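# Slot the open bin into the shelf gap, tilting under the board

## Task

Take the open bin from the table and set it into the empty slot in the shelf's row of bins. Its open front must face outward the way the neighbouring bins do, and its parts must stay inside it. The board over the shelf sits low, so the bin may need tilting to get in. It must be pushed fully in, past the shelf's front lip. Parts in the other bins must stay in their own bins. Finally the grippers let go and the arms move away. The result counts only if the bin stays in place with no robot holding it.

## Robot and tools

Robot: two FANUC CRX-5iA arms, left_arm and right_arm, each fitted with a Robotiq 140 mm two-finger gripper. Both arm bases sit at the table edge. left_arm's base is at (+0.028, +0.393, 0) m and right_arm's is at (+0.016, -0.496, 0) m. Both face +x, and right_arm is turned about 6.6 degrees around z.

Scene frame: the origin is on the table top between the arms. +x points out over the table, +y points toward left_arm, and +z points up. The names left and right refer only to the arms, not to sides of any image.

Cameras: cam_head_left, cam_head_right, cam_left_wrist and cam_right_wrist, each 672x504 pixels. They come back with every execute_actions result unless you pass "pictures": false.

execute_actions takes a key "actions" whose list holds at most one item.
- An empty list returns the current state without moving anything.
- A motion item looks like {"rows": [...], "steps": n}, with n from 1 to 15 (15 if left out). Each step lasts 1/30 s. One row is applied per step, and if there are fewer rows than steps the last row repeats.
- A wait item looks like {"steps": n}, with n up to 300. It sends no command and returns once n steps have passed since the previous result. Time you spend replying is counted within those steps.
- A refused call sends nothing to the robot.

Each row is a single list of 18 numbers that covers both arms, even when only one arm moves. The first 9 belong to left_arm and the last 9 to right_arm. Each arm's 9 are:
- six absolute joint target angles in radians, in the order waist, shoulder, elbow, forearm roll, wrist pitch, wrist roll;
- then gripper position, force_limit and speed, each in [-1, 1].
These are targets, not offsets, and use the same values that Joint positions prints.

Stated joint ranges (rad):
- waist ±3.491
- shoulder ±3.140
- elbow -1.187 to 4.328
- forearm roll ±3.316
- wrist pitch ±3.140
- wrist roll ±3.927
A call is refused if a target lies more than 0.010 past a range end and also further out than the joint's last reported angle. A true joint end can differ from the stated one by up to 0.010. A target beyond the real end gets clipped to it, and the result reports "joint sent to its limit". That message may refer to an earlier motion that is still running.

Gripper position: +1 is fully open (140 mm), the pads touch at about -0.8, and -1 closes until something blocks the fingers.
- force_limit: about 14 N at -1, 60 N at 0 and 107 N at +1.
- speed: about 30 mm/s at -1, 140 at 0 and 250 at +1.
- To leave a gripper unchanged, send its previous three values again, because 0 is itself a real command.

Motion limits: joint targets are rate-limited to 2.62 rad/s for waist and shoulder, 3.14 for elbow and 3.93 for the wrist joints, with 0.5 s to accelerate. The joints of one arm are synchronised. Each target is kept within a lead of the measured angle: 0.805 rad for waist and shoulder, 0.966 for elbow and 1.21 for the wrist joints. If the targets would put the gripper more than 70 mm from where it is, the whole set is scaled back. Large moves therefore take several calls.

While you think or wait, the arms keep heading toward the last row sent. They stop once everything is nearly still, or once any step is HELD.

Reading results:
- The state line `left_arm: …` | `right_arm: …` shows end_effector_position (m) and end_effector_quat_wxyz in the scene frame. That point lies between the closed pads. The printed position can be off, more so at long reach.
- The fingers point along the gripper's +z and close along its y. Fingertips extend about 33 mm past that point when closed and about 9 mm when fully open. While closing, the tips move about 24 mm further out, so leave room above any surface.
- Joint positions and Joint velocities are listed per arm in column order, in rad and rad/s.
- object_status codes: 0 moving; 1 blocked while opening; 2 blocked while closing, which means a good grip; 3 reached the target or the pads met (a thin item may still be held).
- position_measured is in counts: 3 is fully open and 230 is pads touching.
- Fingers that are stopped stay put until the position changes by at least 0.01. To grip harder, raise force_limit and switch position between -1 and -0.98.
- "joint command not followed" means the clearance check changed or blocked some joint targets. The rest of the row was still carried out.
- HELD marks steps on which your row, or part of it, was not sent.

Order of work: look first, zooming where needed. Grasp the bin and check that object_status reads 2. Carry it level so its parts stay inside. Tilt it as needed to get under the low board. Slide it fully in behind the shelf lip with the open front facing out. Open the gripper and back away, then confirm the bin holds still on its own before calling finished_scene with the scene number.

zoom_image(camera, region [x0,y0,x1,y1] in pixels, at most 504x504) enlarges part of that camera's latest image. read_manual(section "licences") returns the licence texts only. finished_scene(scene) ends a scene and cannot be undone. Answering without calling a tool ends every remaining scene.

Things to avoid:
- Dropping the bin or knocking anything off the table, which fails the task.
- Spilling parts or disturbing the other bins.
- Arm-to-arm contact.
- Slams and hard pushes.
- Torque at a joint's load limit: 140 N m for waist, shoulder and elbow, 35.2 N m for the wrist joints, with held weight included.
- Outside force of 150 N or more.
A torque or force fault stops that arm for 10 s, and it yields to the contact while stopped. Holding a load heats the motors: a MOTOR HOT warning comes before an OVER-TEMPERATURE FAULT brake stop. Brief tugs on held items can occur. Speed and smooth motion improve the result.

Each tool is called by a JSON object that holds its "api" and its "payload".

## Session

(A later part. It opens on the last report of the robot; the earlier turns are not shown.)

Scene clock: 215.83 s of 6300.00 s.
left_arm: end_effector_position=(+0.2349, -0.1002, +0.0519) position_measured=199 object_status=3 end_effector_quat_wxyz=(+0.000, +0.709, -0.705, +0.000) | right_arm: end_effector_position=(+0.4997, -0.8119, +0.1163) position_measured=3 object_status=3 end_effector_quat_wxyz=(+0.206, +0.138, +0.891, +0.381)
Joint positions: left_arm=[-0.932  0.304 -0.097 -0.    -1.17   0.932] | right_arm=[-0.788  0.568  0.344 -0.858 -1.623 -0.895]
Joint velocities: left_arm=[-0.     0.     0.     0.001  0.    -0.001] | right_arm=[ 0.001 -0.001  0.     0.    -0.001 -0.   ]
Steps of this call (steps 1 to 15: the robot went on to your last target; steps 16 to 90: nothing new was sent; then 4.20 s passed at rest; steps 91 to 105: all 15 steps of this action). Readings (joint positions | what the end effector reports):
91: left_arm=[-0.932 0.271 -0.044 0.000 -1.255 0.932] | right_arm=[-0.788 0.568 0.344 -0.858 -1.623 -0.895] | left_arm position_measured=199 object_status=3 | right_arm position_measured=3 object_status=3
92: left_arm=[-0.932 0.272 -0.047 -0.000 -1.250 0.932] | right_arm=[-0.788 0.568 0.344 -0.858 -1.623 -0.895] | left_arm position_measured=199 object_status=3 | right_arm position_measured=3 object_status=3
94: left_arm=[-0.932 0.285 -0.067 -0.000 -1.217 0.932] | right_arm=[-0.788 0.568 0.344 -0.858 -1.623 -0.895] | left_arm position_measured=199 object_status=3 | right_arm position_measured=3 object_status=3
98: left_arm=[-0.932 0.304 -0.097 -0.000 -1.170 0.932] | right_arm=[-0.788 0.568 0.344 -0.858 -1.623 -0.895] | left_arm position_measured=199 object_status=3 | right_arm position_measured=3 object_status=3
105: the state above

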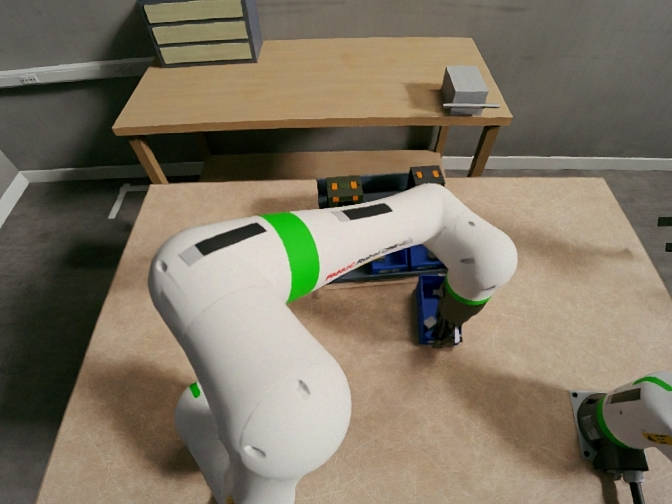

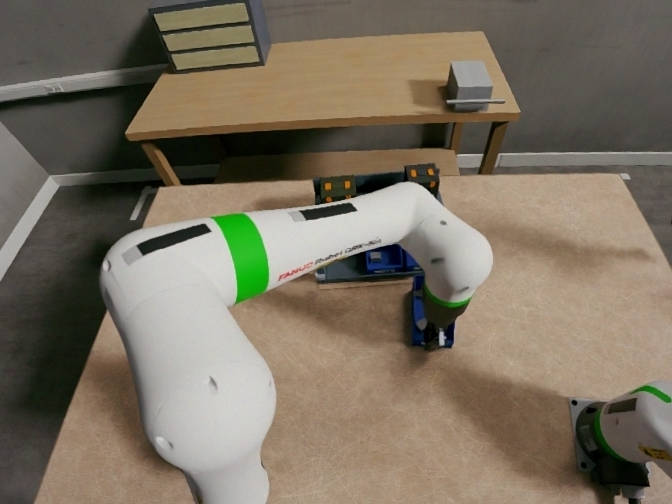

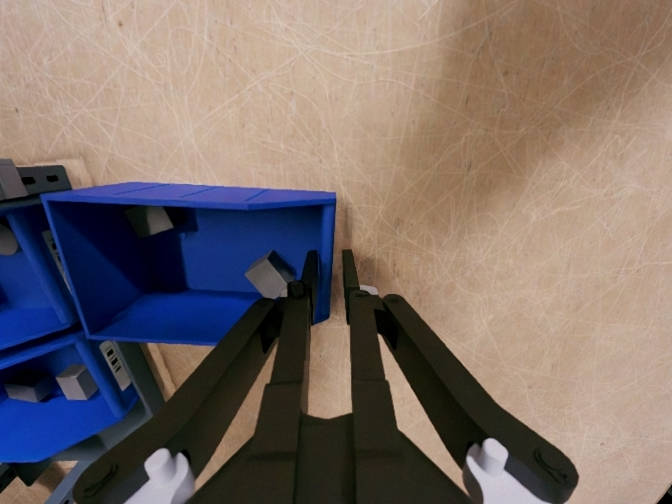

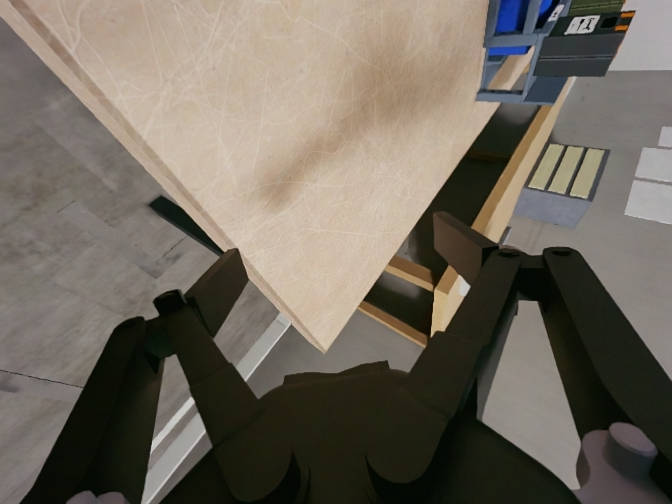

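{"api": "execute_actions", "payload": {"actions": [{"rows":[[-0.932,0.3041,-0.0966,0,-1.170,0.932,-1,1,-0.5,-0.788,0.568,0.344,-0.858,-1.623,-0.895,1,0,0]],"steps":15}]}}

Scene clock: 226.77 s of 6300.00 s.
left_arm: end_effector_position=(+0.2349, -0.1002, +0.0520) position_measured=224 object_status=0 end_effector_quat_wxyz=(+0.000, +0.709, -0.705, +0.000) | right_arm: end_effector_position=(+0.4997, -0.8119, +0.1163) position_measured=3 object_status=3 end_effector_quat_wxyz=(+0.206, +0.138, +0.891, +0.381)
Joint positions: left_arm=[-0.932  0.304 -0.097  0.    -1.17   0.932] | right_arm=[-0.788  0.568  0.344 -0.858 -1.623 -0.895]
Joint velocities: left_arm=[ 0.     0.001  0.     0.002  0.001 -0.001] | right_arm=[ 0.     0.001 -0.002 -0.001  0.     0.002]
Steps of this call (steps 1 to 15: the robot went on to your last target; steps 16 to 90: nothing new was sent; then 7.43 s passed at rest; steps 91 to 105: all 15 steps of this action). Readings (joint positions | what the end effector reports):
91: left_arm=[-0.932 0.304 -0.097 0.000 -1.170 0.932] | right_arm=[-0.788 0.568 0.344 -0.858 -1.623 -0.895] | left_arm position_measured=199 object_status=0 | right_arm position_measured=3 object_status=3
92: left_arm=[-0.932 0.304 -0.097 0.000 -1.170 0.932] | right_arm=[-0.788 0.568 0.344 -0.858 -1.623 -0.895] | left_arm position_measured=200 object_status=0 | right_arm position_measured=3 object_status=3
94: left_arm=[-0.932 0.304 -0.097 0.000 -1.170 0.932] | right_arm=[-0.788 0.568 0.344 -0.858 -1.623 -0.895] | left_arm position_measured=210 object_status=0 | right_arm position_measured=3 object_status=3
98: left_arm=[-0.932 0.304 -0.097 0.000 -1.170 0.932] | right_arm=[-0.788 0.568 0.344 -0.858 -1.623 -0.895] | left_arm position_measured=220 object_status=0 | right_arm position_measured=3 object_status=3
105: the state above

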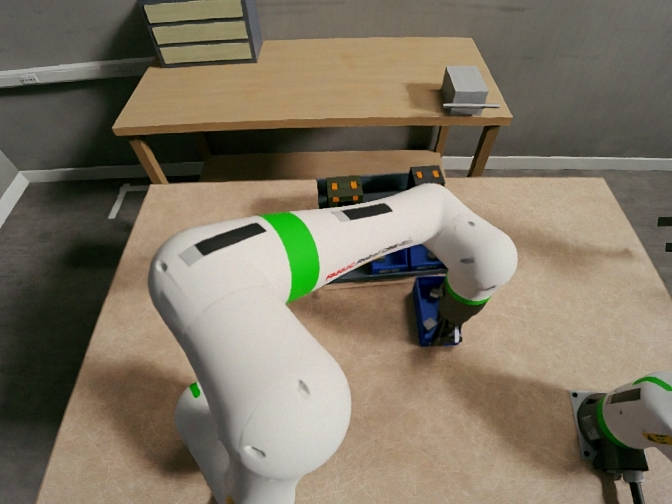

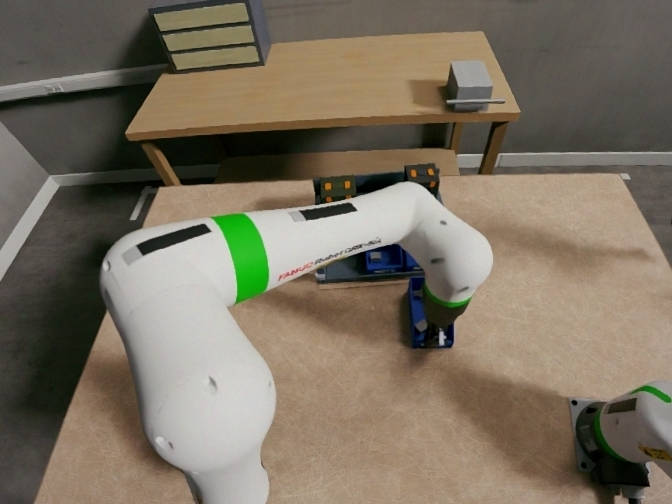

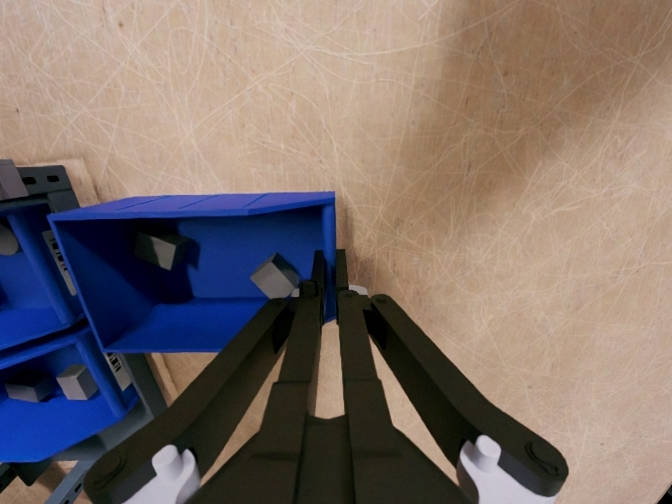

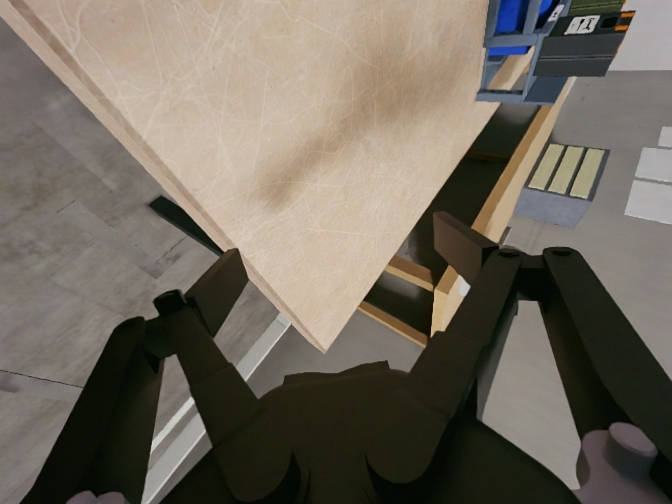

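{"api": "execute_actions", "payload": {"actions": [{"rows":[[-0.932,0.3041,-0.0966,0,-1.170,0.932,-1,1,-0.5,-0.788,0.568,0.344,-0.858,-1.623,-0.895,1,0,0],[-0.932,0.3041,-0.0966,0,-1.170,0.932,-1,1,-0.5,-0.788,0.568,0.344,-0.858,-1.623,-0.895,1,0,0],[-0.932,0.2641,-0.029,0,-1.2775,0.932,-1,1,-0.5,-0.788,0.568,0.344,-0.858,-1.623,-0.895,1,0,0]],"steps":15}]}}

Scene clock: 243.60 s of 6300.00 s.
left_arm: end_effector_position=(+0.2349, -0.1001, +0.1000) position_measured=224 object_status=2 end_effector_quat_wxyz=(+0.000, +0.709, -0.705, +0.000) | right_arm: end_effector_position=(+0.4997, -0.8119, +0.1163) position_measured=3 object_status=3 end_effector_quat_wxyz=(+0.206, +0.138, +0.891, +0.381)
Joint positions: left_arm=[-0.932  0.264 -0.029  0.    -1.277  0.932] | right_arm=[-0.788  0.568  0.344 -0.858 -1.623 -0.895]
Joint velocities: left_arm=[ 0.001  0.001 -0.     0.002 -0.    -0.001] | right_arm=[-0.     0.     0.001 -0.001 -0.001  0.001]
Steps of this call (steps 1 to 15: the robot went on to your last target; steps 16 to 90: nothing new was sent; then 13.33 s passed at rest; steps 91 to 105: all 15 steps of this action). Readings (joint positions | what the end effector reports):
91: left_arm=[-0.932 0.304 -0.097 -0.000 -1.170 0.932] | right_arm=[-0.788 0.568 0.344 -0.858 -1.623 -0.895] | left_arm position_measured=224 object_status=2 | right_arm position_measured=3 object_status=3
92: left_arm=[-0.932 0.304 -0.097 -0.000 -1.170 0.932] | right_arm=[-0.788 0.568 0.344 -0.858 -1.623 -0.895] | left_arm position_measured=224 object_status=2 | right_arm position_measured=3 object_status=3
94: left_arm=[-0.932 0.303 -0.094 -0.000 -1.174 0.932] | right_arm=[-0.788 0.568 0.344 -0.858 -1.623 -0.895] | left_arm position_measured=224 object_status=2 | right_arm position_measured=3 object_status=3
98: left_arm=[-0.932 0.271 -0.041 0.000 -1.257 0.932] | right_arm=[-0.788 0.568 0.344 -0.858 -1.623 -0.895] | left_arm position_measured=224 object_status=2 | right_arm position_measured=3 object_status=3
105: the state above

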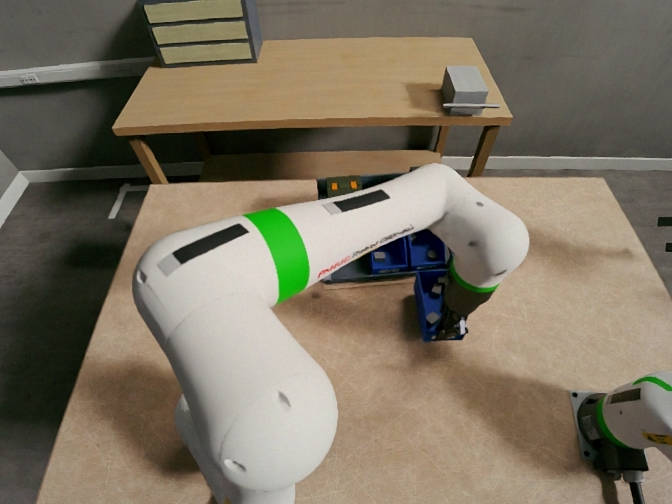

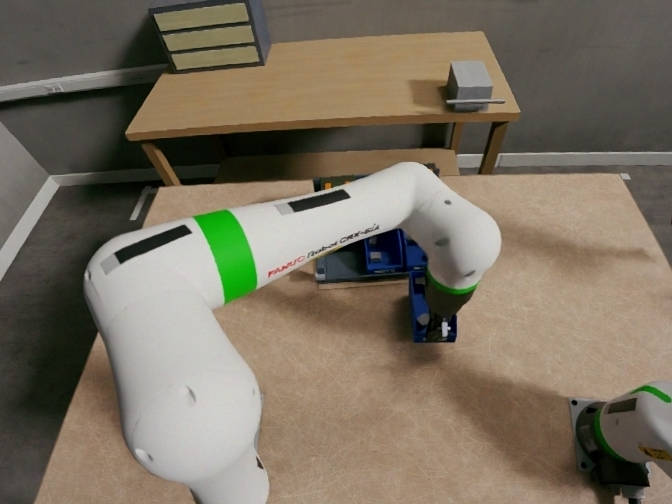

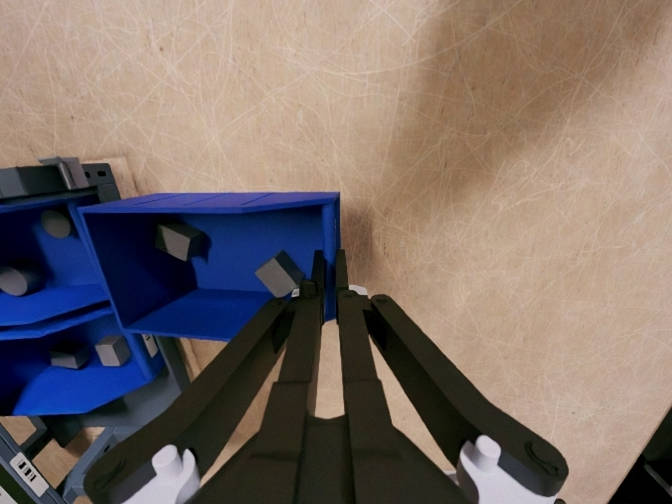

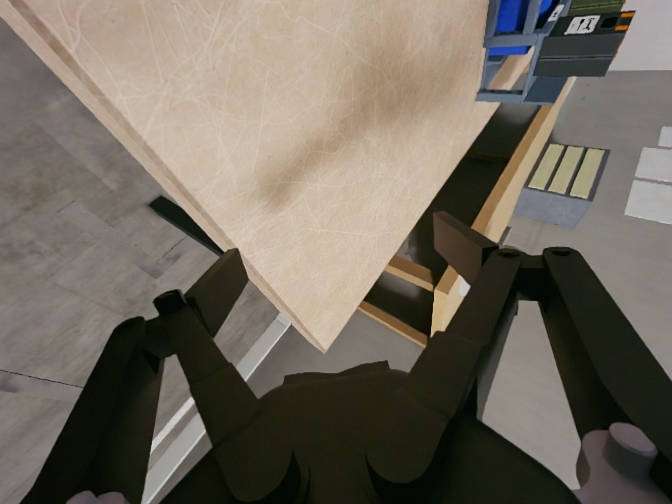

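{"api": "execute_actions", "payload": {"actions": []}}

{"api": "zoom_image", "payload": {"camera": "cam_head_right", "region": [300, 200, 500, 360]}}

Scene clock: 251.60 s of 6300.00 s.
left_arm: end_effector_position=(+0.2349, -0.1001, +0.1000) position_measured=224 object_status=2 end_effector_quat_wxyz=(+0.000, +0.709, -0.705, +0.000) | right_arm: end_effector_position=(+0.4997, -0.8119, +0.1163) position_measured=3 object_status=3 end_effector_quat_wxyz=(+0.206, +0.138, +0.891, +0.381)
Joint positions: left_arm=[-0.932  0.264 -0.029 -0.    -1.278  0.932] | right_arm=[-0.788  0.568  0.344 -0.858 -1.623 -0.895]
Joint velocities: left_arm=[0.001 0.    0.    0.    0.    0.   ] | right_arm=[ 0.     0.001  0.    -0.001  0.001  0.   ]
Steps of this call (steps 1 to 15: the robot went on to your last target; steps 16 to 90: nothing new was sent; then 5.00 s passed at rest). Readings (joint positions | what the end effector reports):
1: left_arm=[-0.932 0.264 -0.029 0.000 -1.278 0.932] | right_arm=[-0.788 0.568 0.344 -0.858 -1.623 -0.895] | left_arm position_measured=224 object_status=2 | right_arm position_measured=3 object_status=3
2: left_arm=[-0.932 0.264 -0.029 0.000 -1.278 0.932] | right_arm=[-0.788 0.568 0.344 -0.858 -1.623 -0.895] | left_arm position_measured=224 object_status=2 | right_arm position_measured=3 object_status=3
4: left_arm=[-0.932 0.264 -0.029 0.000 -1.278 0.932] | right_arm=[-0.788 0.568 0.344 -0.858 -1.623 -0.895] | left_arm position_measured=224 object_status=2 | right_arm position_measured=3 object_status=3
8: left_arm=[-0.932 0.264 -0.029 0.000 -1.278 0.932] | right_arm=[-0.788 0.568 0.344 -0.858 -1.623 -0.895] | left_arm position_measured=224 object_status=2 | right_arm position_measured=3 object_status=3
90: the state above
All arms were judged still, so your last target was given up. Only a new action makes them travel on or press farther. Fingers that are still opening or closing keep moving.

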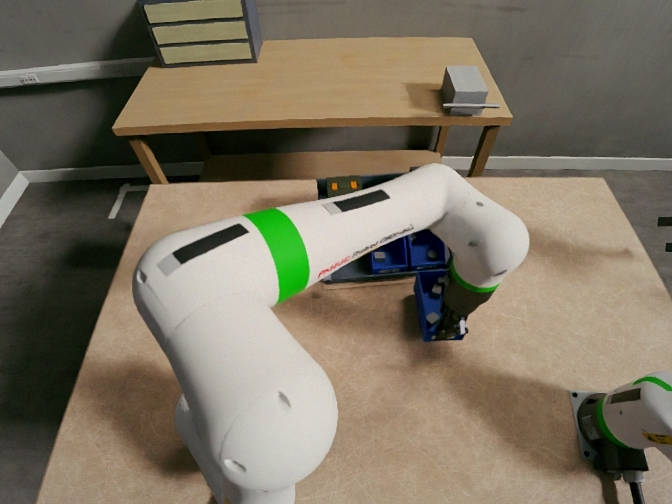

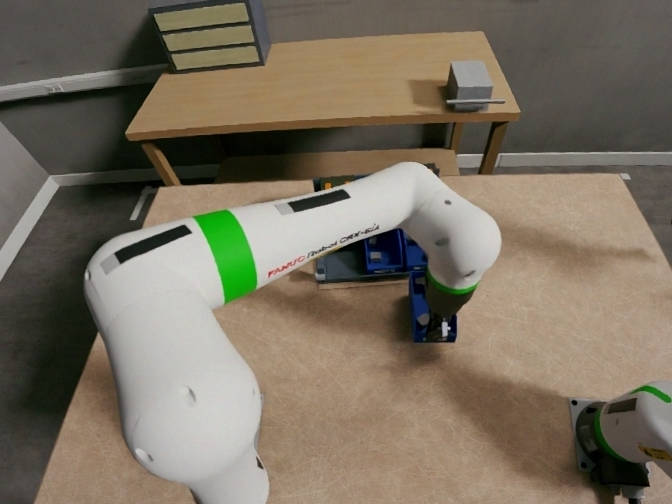

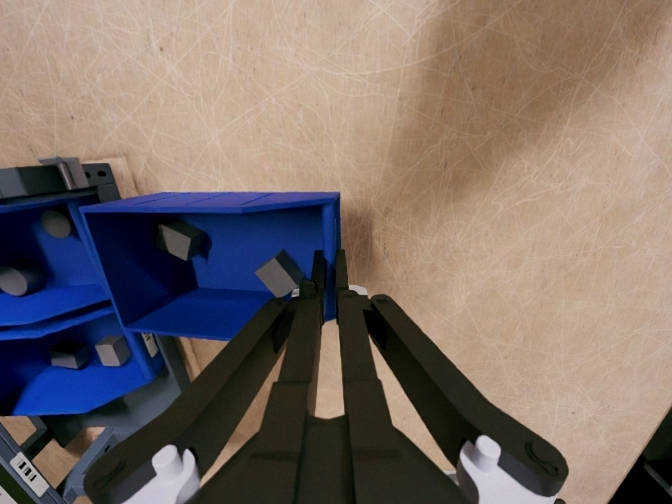

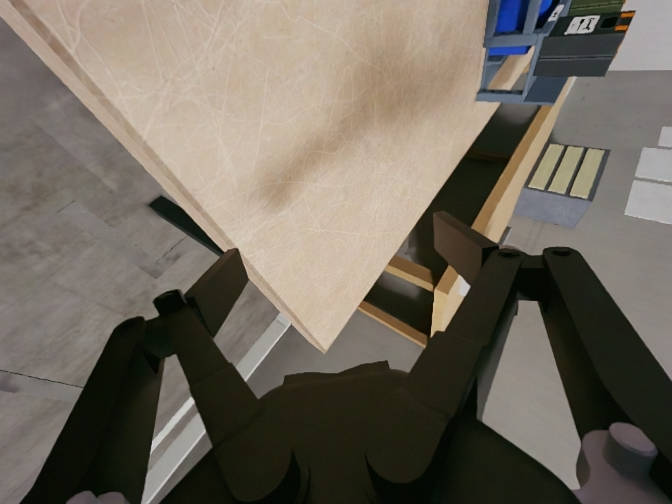

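Region (300, 200, 500, 360) of cam_head_right's 672x504 image, scaled by 2.520, with more detail than that image has; it fills the top 403 rows of this view, and the rest is white.

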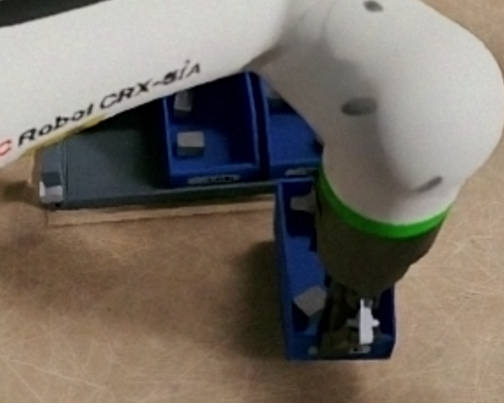

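{"api": "execute_actions", "payload": {"actions": [{"rows":[[-0.932,0.240,0.037,0,-1.368,0.932,-1,1,-0.5,-0.788,0.568,0.344,-0.858,-1.623,-0.895,1,0,0]],"steps":15}]}}

Scene clock: 257.73 s of 6300.00 s.
left_arm: end_effector_position=(+0.2348, -0.0999, +0.1401) position_measured=224 object_status=2 end_effector_quat_wxyz=(-0.000, +0.709, -0.705, -0.000) | right_arm: end_effector_position=(+0.4997, -0.8119, +0.1163) position_measured=3 object_status=3 end_effector_quat_wxyz=(+0.206, +0.138, +0.891, +0.381)
Joint positions: left_arm=[-0.932  0.24   0.037 -0.    -1.368  0.932] | right_arm=[-0.788  0.568  0.344 -0.858 -1.623 -0.895]
Joint velocities: left_arm=[ 0.     0.001  0.002  0.003 -0.    -0.001] | right_arm=[-0.  0.  0.  0. -0. -0.]
Steps of this call (steps 1 to 90: nothing new was sent; then 2.63 s passed at rest; steps 91 to 105: all 15 steps of this action). Readings (joint positions | what the end effector reports):
91: left_arm=[-0.932 0.264 -0.029 -0.000 -1.278 0.932] | right_arm=[-0.788 0.568 0.344 -0.858 -1.623 -0.895] | left_arm position_measured=224 object_status=2 | right_arm position_measured=3 object_status=3
92: left_arm=[-0.932 0.264 -0.026 -0.000 -1.282 0.932] | right_arm=[-0.788 0.568 0.344 -0.858 -1.623 -0.895] | left_arm position_measured=224 object_status=2 | right_arm position_measured=3 object_status=3
94: left_arm=[-0.932 0.255 -0.002 -0.000 -1.315 0.932] | right_arm=[-0.788 0.568 0.344 -0.858 -1.623 -0.895] | left_arm position_measured=224 object_status=2 | right_arm position_measured=3 object_status=3
98: left_arm=[-0.932 0.240 0.037 -0.000 -1.367 0.932] | right_arm=[-0.788 0.568 0.344 -0.858 -1.623 -0.895] | left_arm position_measured=224 object_status=2 | right_arm position_measured=3 object_status=3
105: the state above

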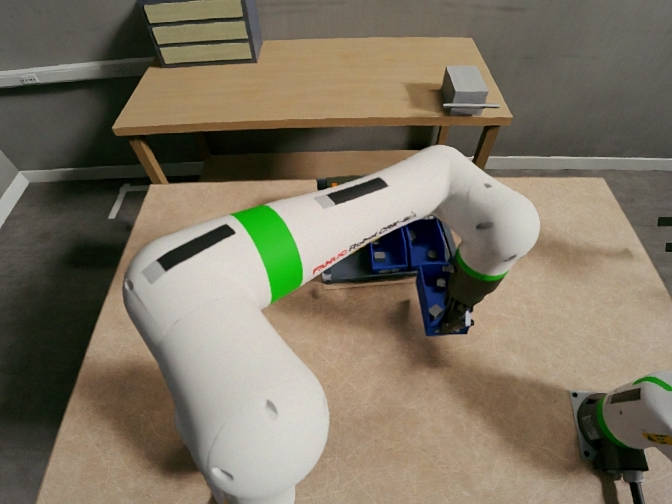

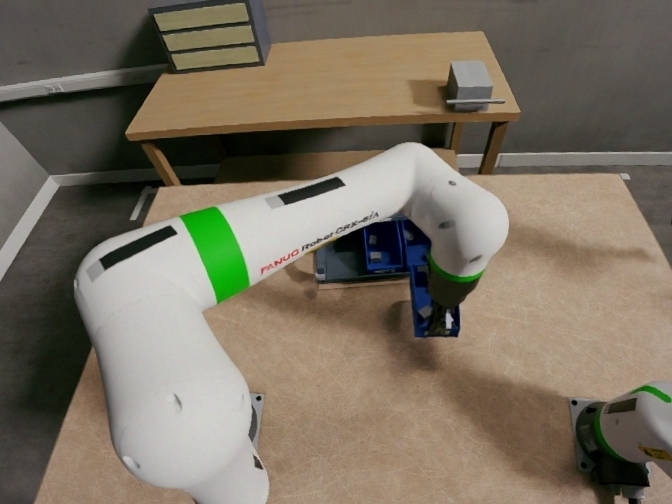

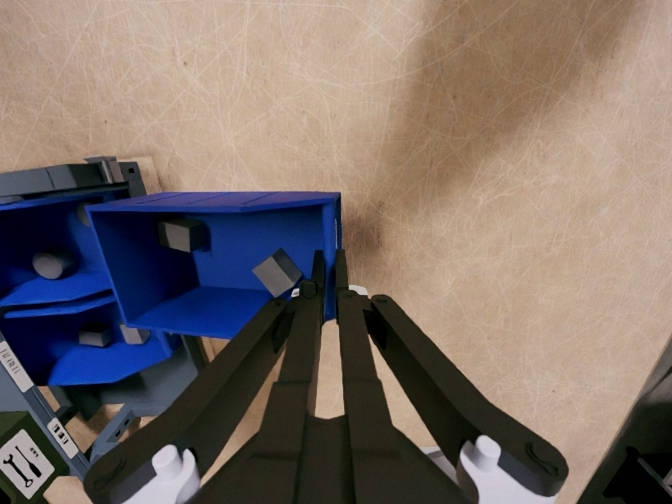

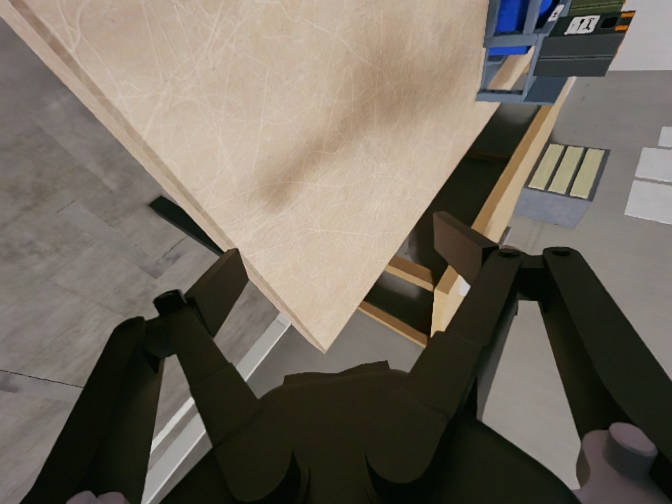

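{"api": "execute_actions", "payload": {"actions": [{"rows":[[-0.401,-0.470,-0.596,0,-1.445,0.487,-1,1,-0.5,-0.788,0.568,0.344,-0.858,-1.623,-0.895,1,0,0]],"steps":15}], "pictures": false}}

{"api": "execute_actions", "payload": {"actions": [{"steps":25}]}}

Scene clock: 275.33 s of 6300.00 s.
left_arm: end_effector_position=(+0.2455, +0.0570, +0.1654) position_measured=224 object_status=2 end_effector_quat_wxyz=(+0.000, +0.724, -0.690, -0.000) | right_arm: end_effector_position=(+0.4997, -0.8119, +0.1163) position_measured=3 object_status=3 end_effector_quat_wxyz=(+0.206, +0.138, +0.891, +0.381)
Joint positions: left_arm=[-0.669 -0.111 -0.276  0.    -1.406  0.712] | right_arm=[-0.788  0.568  0.344 -0.858 -1.623 -0.895]
Joint velocities: left_arm=[ 0.724 -0.97  -0.864  0.    -0.105 -0.603] | right_arm=[ 0.     0.    -0.002  0.001 -0.    -0.001]
Steps of this call (steps 1 to 15: the robot went on to your last target; steps 16 to 90: nothing new was sent; then 14.10 s passed at rest; steps 91 to 105: all 15 steps of this action). Readings (joint positions | what the end effector reports):
91: left_arm=[-0.932 0.240 0.037 0.000 -1.368 0.932] | right_arm=[-0.788 0.568 0.344 -0.858 -1.623 -0.895] | left_arm position_measured=224 object_status=2 | right_arm position_measured=3 object_status=3
92: left_arm=[-0.930 0.238 0.035 0.000 -1.368 0.931] | right_arm=[-0.788 0.568 0.344 -0.858 -1.623 -0.895] | left_arm position_measured=224 object_status=2 | right_arm position_measured=3 object_status=3
94: left_arm=[-0.913 0.215 0.015 0.000 -1.370 0.916] | right_arm=[-0.788 0.568 0.344 -0.858 -1.623 -0.895] | left_arm position_measured=224 object_status=2 | right_arm position_measured=3 object_status=3
98: left_arm=[-0.833 0.109 -0.080 0.000 -1.382 0.850] | right_arm=[-0.788 0.568 0.344 -0.858 -1.623 -0.895] | left_arm position_measured=224 object_status=2 | right_arm position_measured=3 object_status=3
105: the state above

Scene clock: 276.17 s of 6300.00 s.
left_arm: end_effector_position=(+0.1997, +0.1800, +0.1400) position_measured=224 object_status=2 end_effector_quat_wxyz=(+0.000, +0.738, -0.674, -0.000) | right_arm: end_effector_position=(+0.4997, -0.8119, +0.1163) position_measured=3 object_status=3 end_effector_quat_wxyz=(+0.206, +0.138, +0.891, +0.381)
Joint positions: left_arm=[-0.401 -0.47  -0.596 -0.    -1.445  0.487] | right_arm=[-0.788  0.568  0.344 -0.858 -1.623 -0.895]
Joint velocities: left_arm=[-0.    -0.001  0.     0.001 -0.     0.001] | right_arm=[ 0.001  0.    -0.     0.001  0.    -0.001]
Steps of this call (steps 1 to 25: the robot went on to your last target). Readings (joint positions | what the end effector reports):
1: left_arm=[-0.644 -0.144 -0.306 0.000 -1.410 0.691] | right_arm=[-0.788 0.568 0.344 -0.858 -1.623 -0.895] | left_arm position_measured=224 object_status=2 | right_arm position_measured=3 object_status=3
2: left_arm=[-0.619 -0.178 -0.335 0.000 -1.413 0.670] | right_arm=[-0.788 0.568 0.344 -0.858 -1.623 -0.895] | left_arm position_measured=224 object_status=2 | right_arm position_measured=3 object_status=3
4: left_arm=[-0.569 -0.246 -0.396 0.000 -1.421 0.628] | right_arm=[-0.788 0.568 0.344 -0.858 -1.623 -0.895] | left_arm position_measured=224 object_status=2 | right_arm position_measured=3 object_status=3
8: left_arm=[-0.466 -0.384 -0.519 0.000 -1.436 0.541] | right_arm=[-0.788 0.568 0.344 -0.858 -1.623 -0.895] | left_arm position_measured=224 object_status=2 | right_arm position_measured=3 object_status=3
25: the state above

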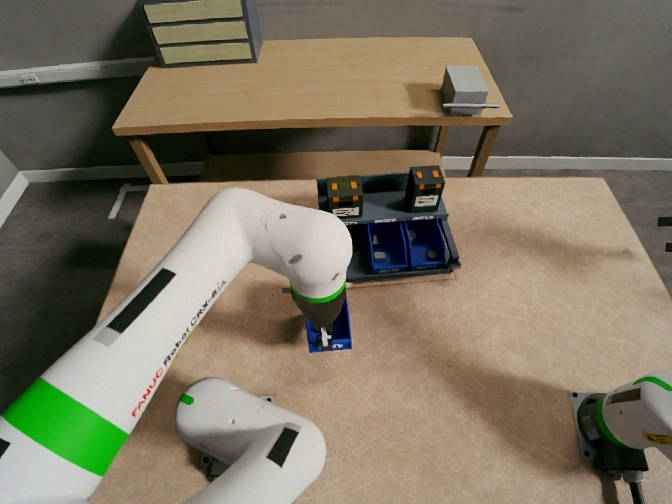

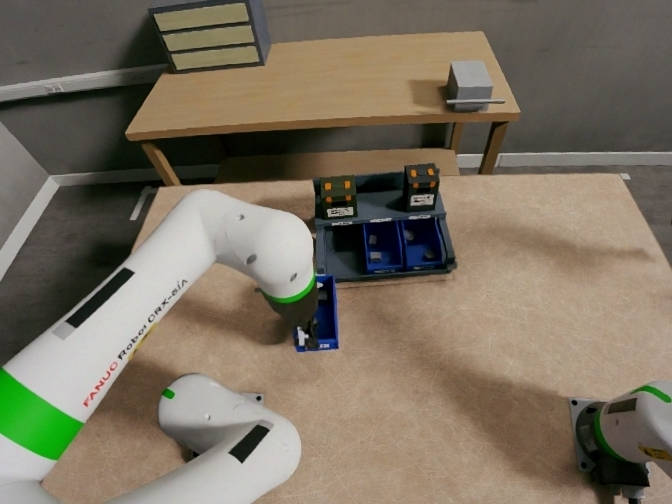

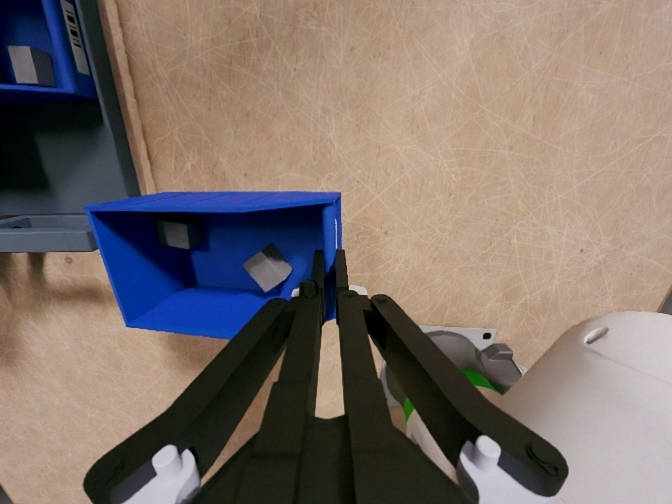

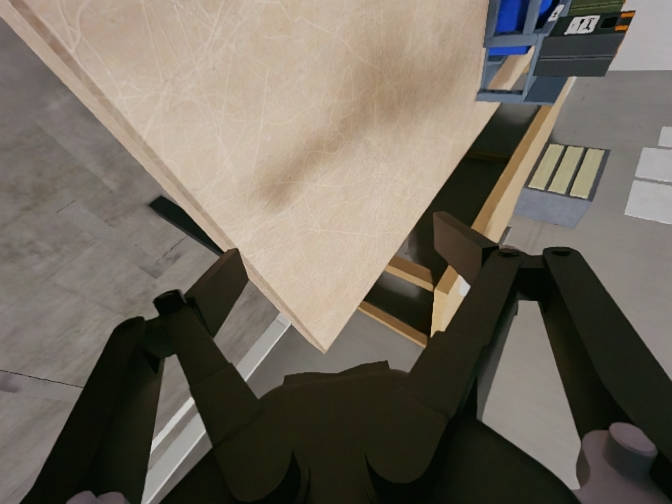

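{"api": "zoom_image", "payload": {"camera": "cam_left_wrist", "region": [0, 0, 240, 340]}}

{"api": "zoom_image", "payload": {"camera": "cam_head_right", "region": [280, 160, 480, 360]}}

Region (0, 0, 240, 340) of cam_left_wrist's 672x504 image, scaled by 1.482, with more detail than that image has; it fills the left 356 columns of this view, and the rest is white.

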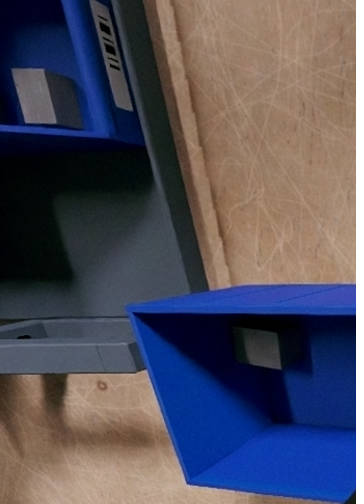

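Region (280, 160, 480, 360) of cam_head_right's 672x504 image, scaled by 2.520, with more detail than that image has.

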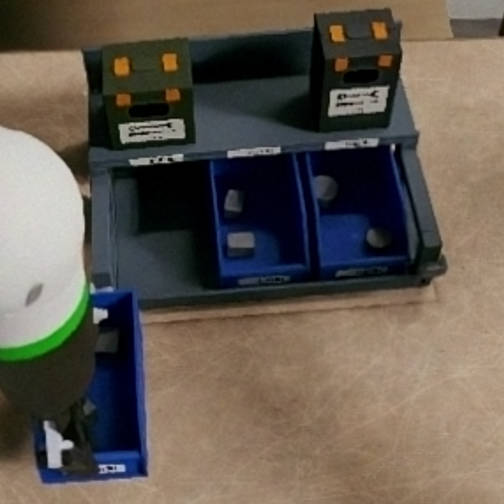

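{"api": "execute_actions", "payload": {"actions": [{"rows":[[-0.6146,-0.2787,-0.4723,0,-1.3772,0.7106,-1,1,-0.5,-0.788,0.568,0.344,-0.858,-1.623,-0.895,1,0,0]],"steps":15}], "pictures": false}}

{"api": "execute_actions", "payload": {"actions": [{"steps":10}]}}

Scene clock: 321.97 s of 6300.00 s.
left_arm: end_effector_position=(+0.2066, +0.1093, +0.1400) position_measured=224 object_status=2 end_effector_quat_wxyz=(+0.000, +0.742, -0.671, +0.000) | right_arm: end_effector_position=(+0.4997, -0.8119, +0.1163) position_measured=3 object_status=3 end_effector_quat_wxyz=(+0.206, +0.138, +0.891, +0.381)
Joint positions: left_arm=[-0.614 -0.279 -0.472  0.    -1.377  0.711] | right_arm=[-0.788  0.568  0.344 -0.858 -1.623 -0.895]
Joint velocities: left_arm=[-0.001 -0.001  0.001  0.001  0.002  0.003] | right_arm=[-0.     0.     0.001 -0.    -0.    -0.001]
Steps of this call (steps 1 to 15: the robot went on to your last target; steps 16 to 90: nothing new was sent; then 42.30 s passed at rest; steps 91 to 105: all 15 steps of this action). Readings (joint positions | what the end effector reports):
91: left_arm=[-0.401 -0.470 -0.596 0.000 -1.445 0.487] | right_arm=[-0.788 0.568 0.344 -0.858 -1.623 -0.895] | left_arm position_measured=224 object_status=2 | right_arm position_measured=3 object_status=3
92: left_arm=[-0.404 -0.468 -0.595 0.000 -1.445 0.489] | right_arm=[-0.788 0.568 0.344 -0.858 -1.623 -0.895] | left_arm position_measured=224 object_status=2 | right_arm position_measured=3 object_status=3
94: left_arm=[-0.426 -0.448 -0.582 0.000 -1.437 0.513] | right_arm=[-0.788 0.568 0.344 -0.858 -1.623 -0.895] | left_arm position_measured=224 object_status=2 | right_arm position_measured=3 object_status=3
98: left_arm=[-0.535 -0.350 -0.518 0.000 -1.402 0.627] | right_arm=[-0.788 0.568 0.344 -0.858 -1.623 -0.895] | left_arm position_measured=224 object_status=2 | right_arm position_measured=3 object_status=3
105: the state above

Scene clock: 322.30 s of 6300.00 s.
left_arm: end_effector_position=(+0.2067, +0.1092, +0.1399) position_measured=224 object_status=2 end_effector_quat_wxyz=(+0.000, +0.742, -0.671, +0.000) | right_arm: end_effector_position=(+0.4997, -0.8119, +0.1163) position_measured=3 object_status=3 end_effector_quat_wxyz=(+0.206, +0.138, +0.891, +0.381)
Joint positions: left_arm=[-0.615 -0.279 -0.472  0.    -1.377  0.711] | right_arm=[-0.788  0.568  0.344 -0.858 -1.623 -0.895]
Joint velocities: left_arm=[ 0.     0.    -0.    -0.001  0.    -0.001] | right_arm=[-0.    -0.     0.    -0.    -0.001 -0.   ]
Steps of this call (steps 1 to 10: the robot went on to your last target). Readings (joint positions | what the end effector reports):
1: left_arm=[-0.614 -0.279 -0.472 0.000 -1.377 0.711] | right_arm=[-0.788 0.568 0.344 -0.858 -1.623 -0.895] | left_arm position_measured=224 object_status=2 | right_arm position_measured=3 object_status=3
2: left_arm=[-0.614 -0.279 -0.472 0.000 -1.377 0.711] | right_arm=[-0.788 0.568 0.344 -0.858 -1.623 -0.895] | left_arm position_measured=224 object_status=2 | right_arm position_measured=3 object_status=3
4: left_arm=[-0.615 -0.279 -0.472 0.000 -1.377 0.711] | right_arm=[-0.788 0.568 0.344 -0.858 -1.623 -0.895] | left_arm position_measured=224 object_status=2 | right_arm position_measured=3 object_status=3
8: left_arm=[-0.615 -0.279 -0.472 0.000 -1.377 0.711] | right_arm=[-0.788 0.568 0.344 -0.858 -1.623 -0.895] | left_arm position_measured=224 object_status=2 | right_arm position_measured=3 object_status=3
10: the state above

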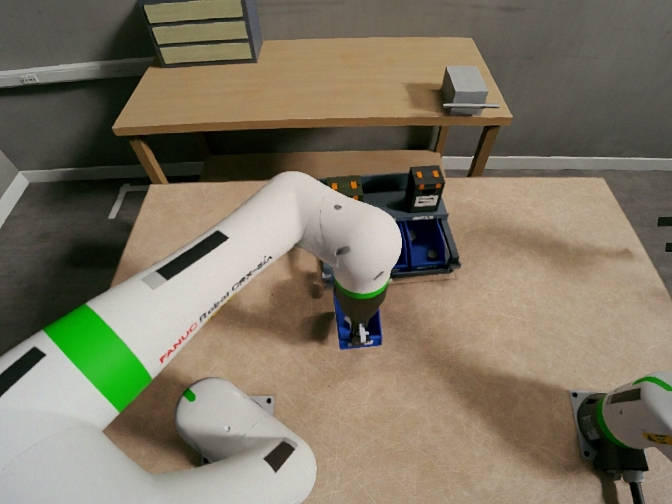

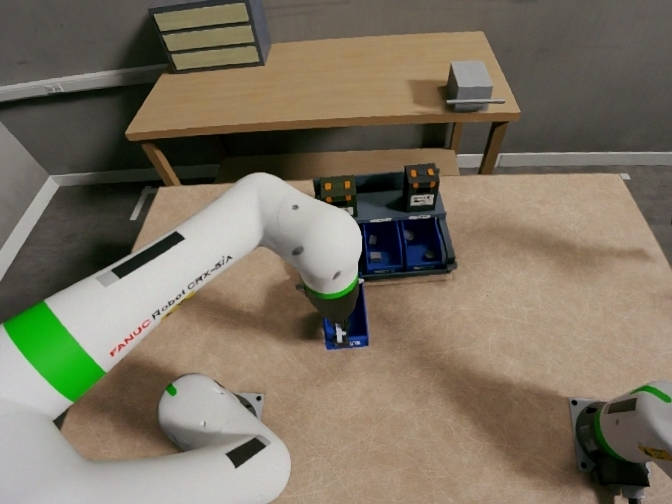

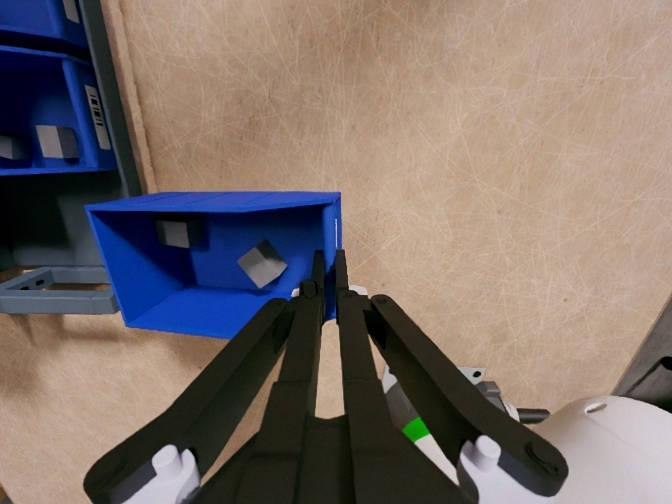

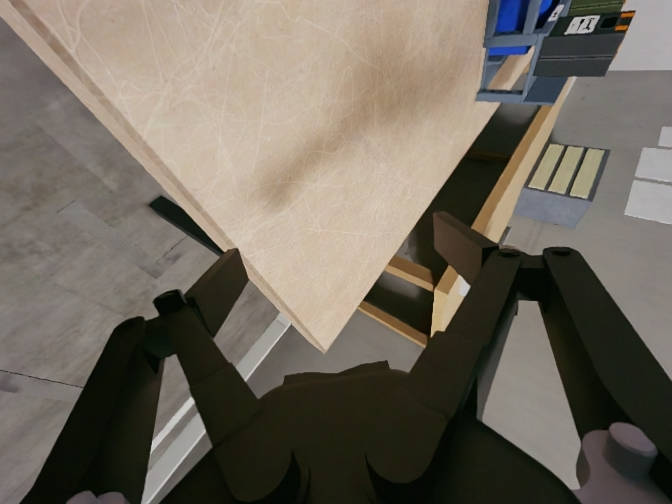

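{"api": "zoom_image", "payload": {"camera": "cam_right_wrist", "region": [440, 0, 672, 130]}}

{"api": "zoom_image", "payload": {"camera": "cam_left_wrist", "region": [0, 20, 200, 340]}}

Region (440, 0, 672, 130) of cam_right_wrist's 672x504 image, scaled by 2.172, with more detail than that image has; it fills the top 282 rows of this view, and the rest is white.

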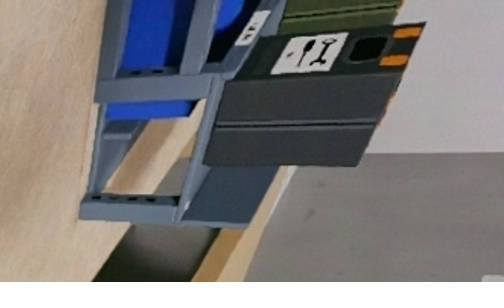

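Region (0, 20, 200, 340) of cam_left_wrist's 672x504 image, scaled by 1.575, with more detail than that image has; it fills the left 315 columns of this view, and the rest is white.

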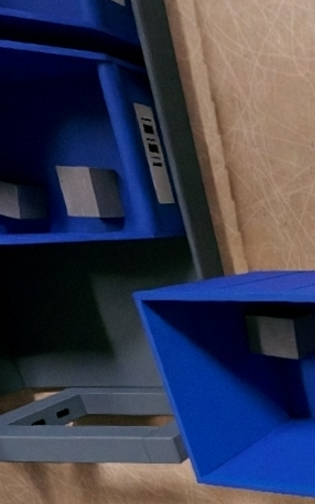

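{"api": "execute_actions", "payload": {"actions": [{"rows":[[-0.5019,-0.1880,-0.4139,0,-1.3449,0.5979,-1,1,-0.5,-0.788,0.568,0.344,-0.858,-1.623,-0.895,1,0,0]],"steps":15}]}}

Scene clock: 394.63 s of 6300.00 s.
left_arm: end_effector_position=(+0.2667, +0.1153, +0.1350) position_measured=224 object_status=2 end_effector_quat_wxyz=(-0.000, +0.742, -0.671, +0.000) | right_arm: end_effector_position=(+0.4997, -0.8119, +0.1163) position_measured=3 object_status=3 end_effector_quat_wxyz=(+0.206, +0.138, +0.891, +0.381)
Joint positions: left_arm=[-0.502 -0.188 -0.414 -0.    -1.345  0.598] | right_arm=[-0.788  0.568  0.344 -0.858 -1.623 -0.895]
Joint velocities: left_arm=[0.002 0.    0.001 0.001 0.002 0.   ] | right_arm=[0.001 0.001 0.    0.    0.001 0.   ]
Steps of this call (steps 1 to 15: the robot went on to your last target; steps 16 to 90: nothing new was sent; then 68.83 s passed at rest; steps 91 to 105: all 15 steps of this action). Readings (joint positions | what the end effector reports):
91: left_arm=[-0.615 -0.279 -0.472 -0.000 -1.377 0.711] | right_arm=[-0.788 0.568 0.344 -0.858 -1.623 -0.895] | left_arm position_measured=224 object_status=2 | right_arm position_measured=3 object_status=3
92: left_arm=[-0.612 -0.276 -0.471 -0.000 -1.376 0.709] | right_arm=[-0.788 0.568 0.344 -0.858 -1.623 -0.895] | left_arm position_measured=224 object_status=2 | right_arm position_measured=3 object_status=3
94: left_arm=[-0.590 -0.259 -0.459 -0.000 -1.370 0.685] | right_arm=[-0.788 0.568 0.344 -0.858 -1.623 -0.895] | left_arm position_measured=224 object_status=2 | right_arm position_measured=3 object_status=3
98: left_arm=[-0.513 -0.197 -0.420 -0.000 -1.348 0.609] | right_arm=[-0.788 0.568 0.344 -0.858 -1.623 -0.895] | left_arm position_measured=224 object_status=2 | right_arm position_measured=3 object_status=3
105: the state above

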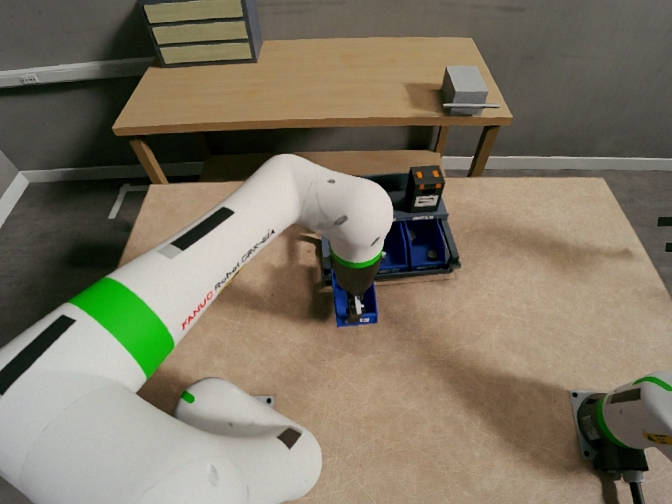

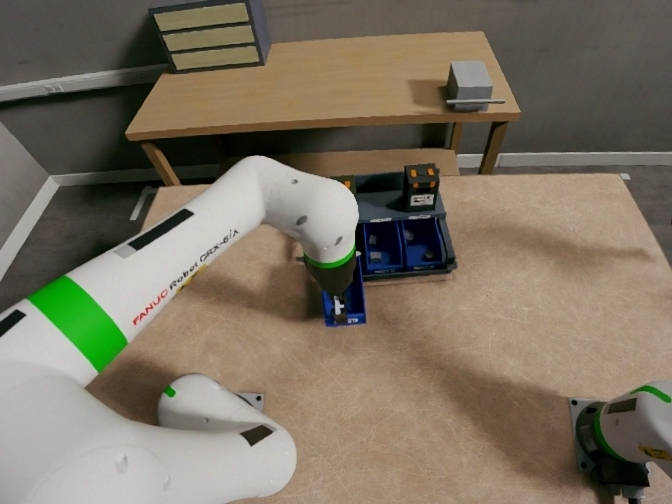

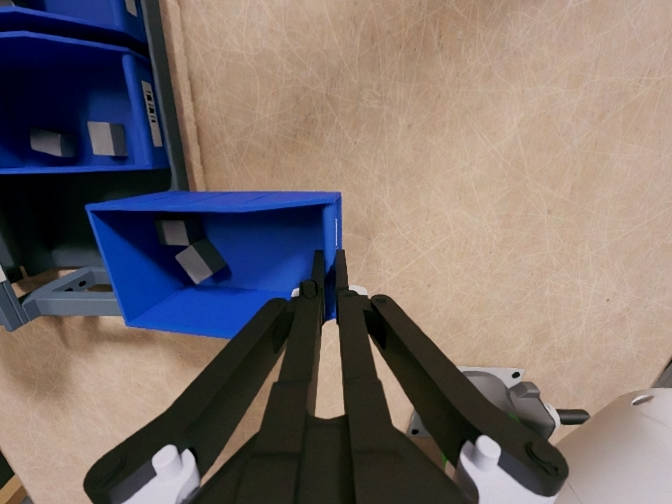

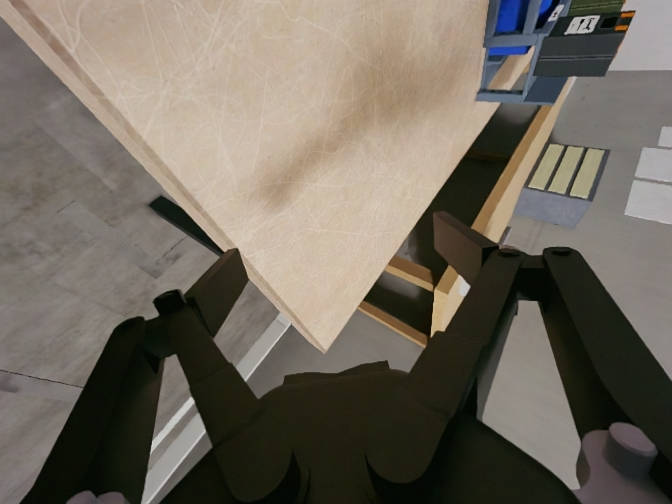

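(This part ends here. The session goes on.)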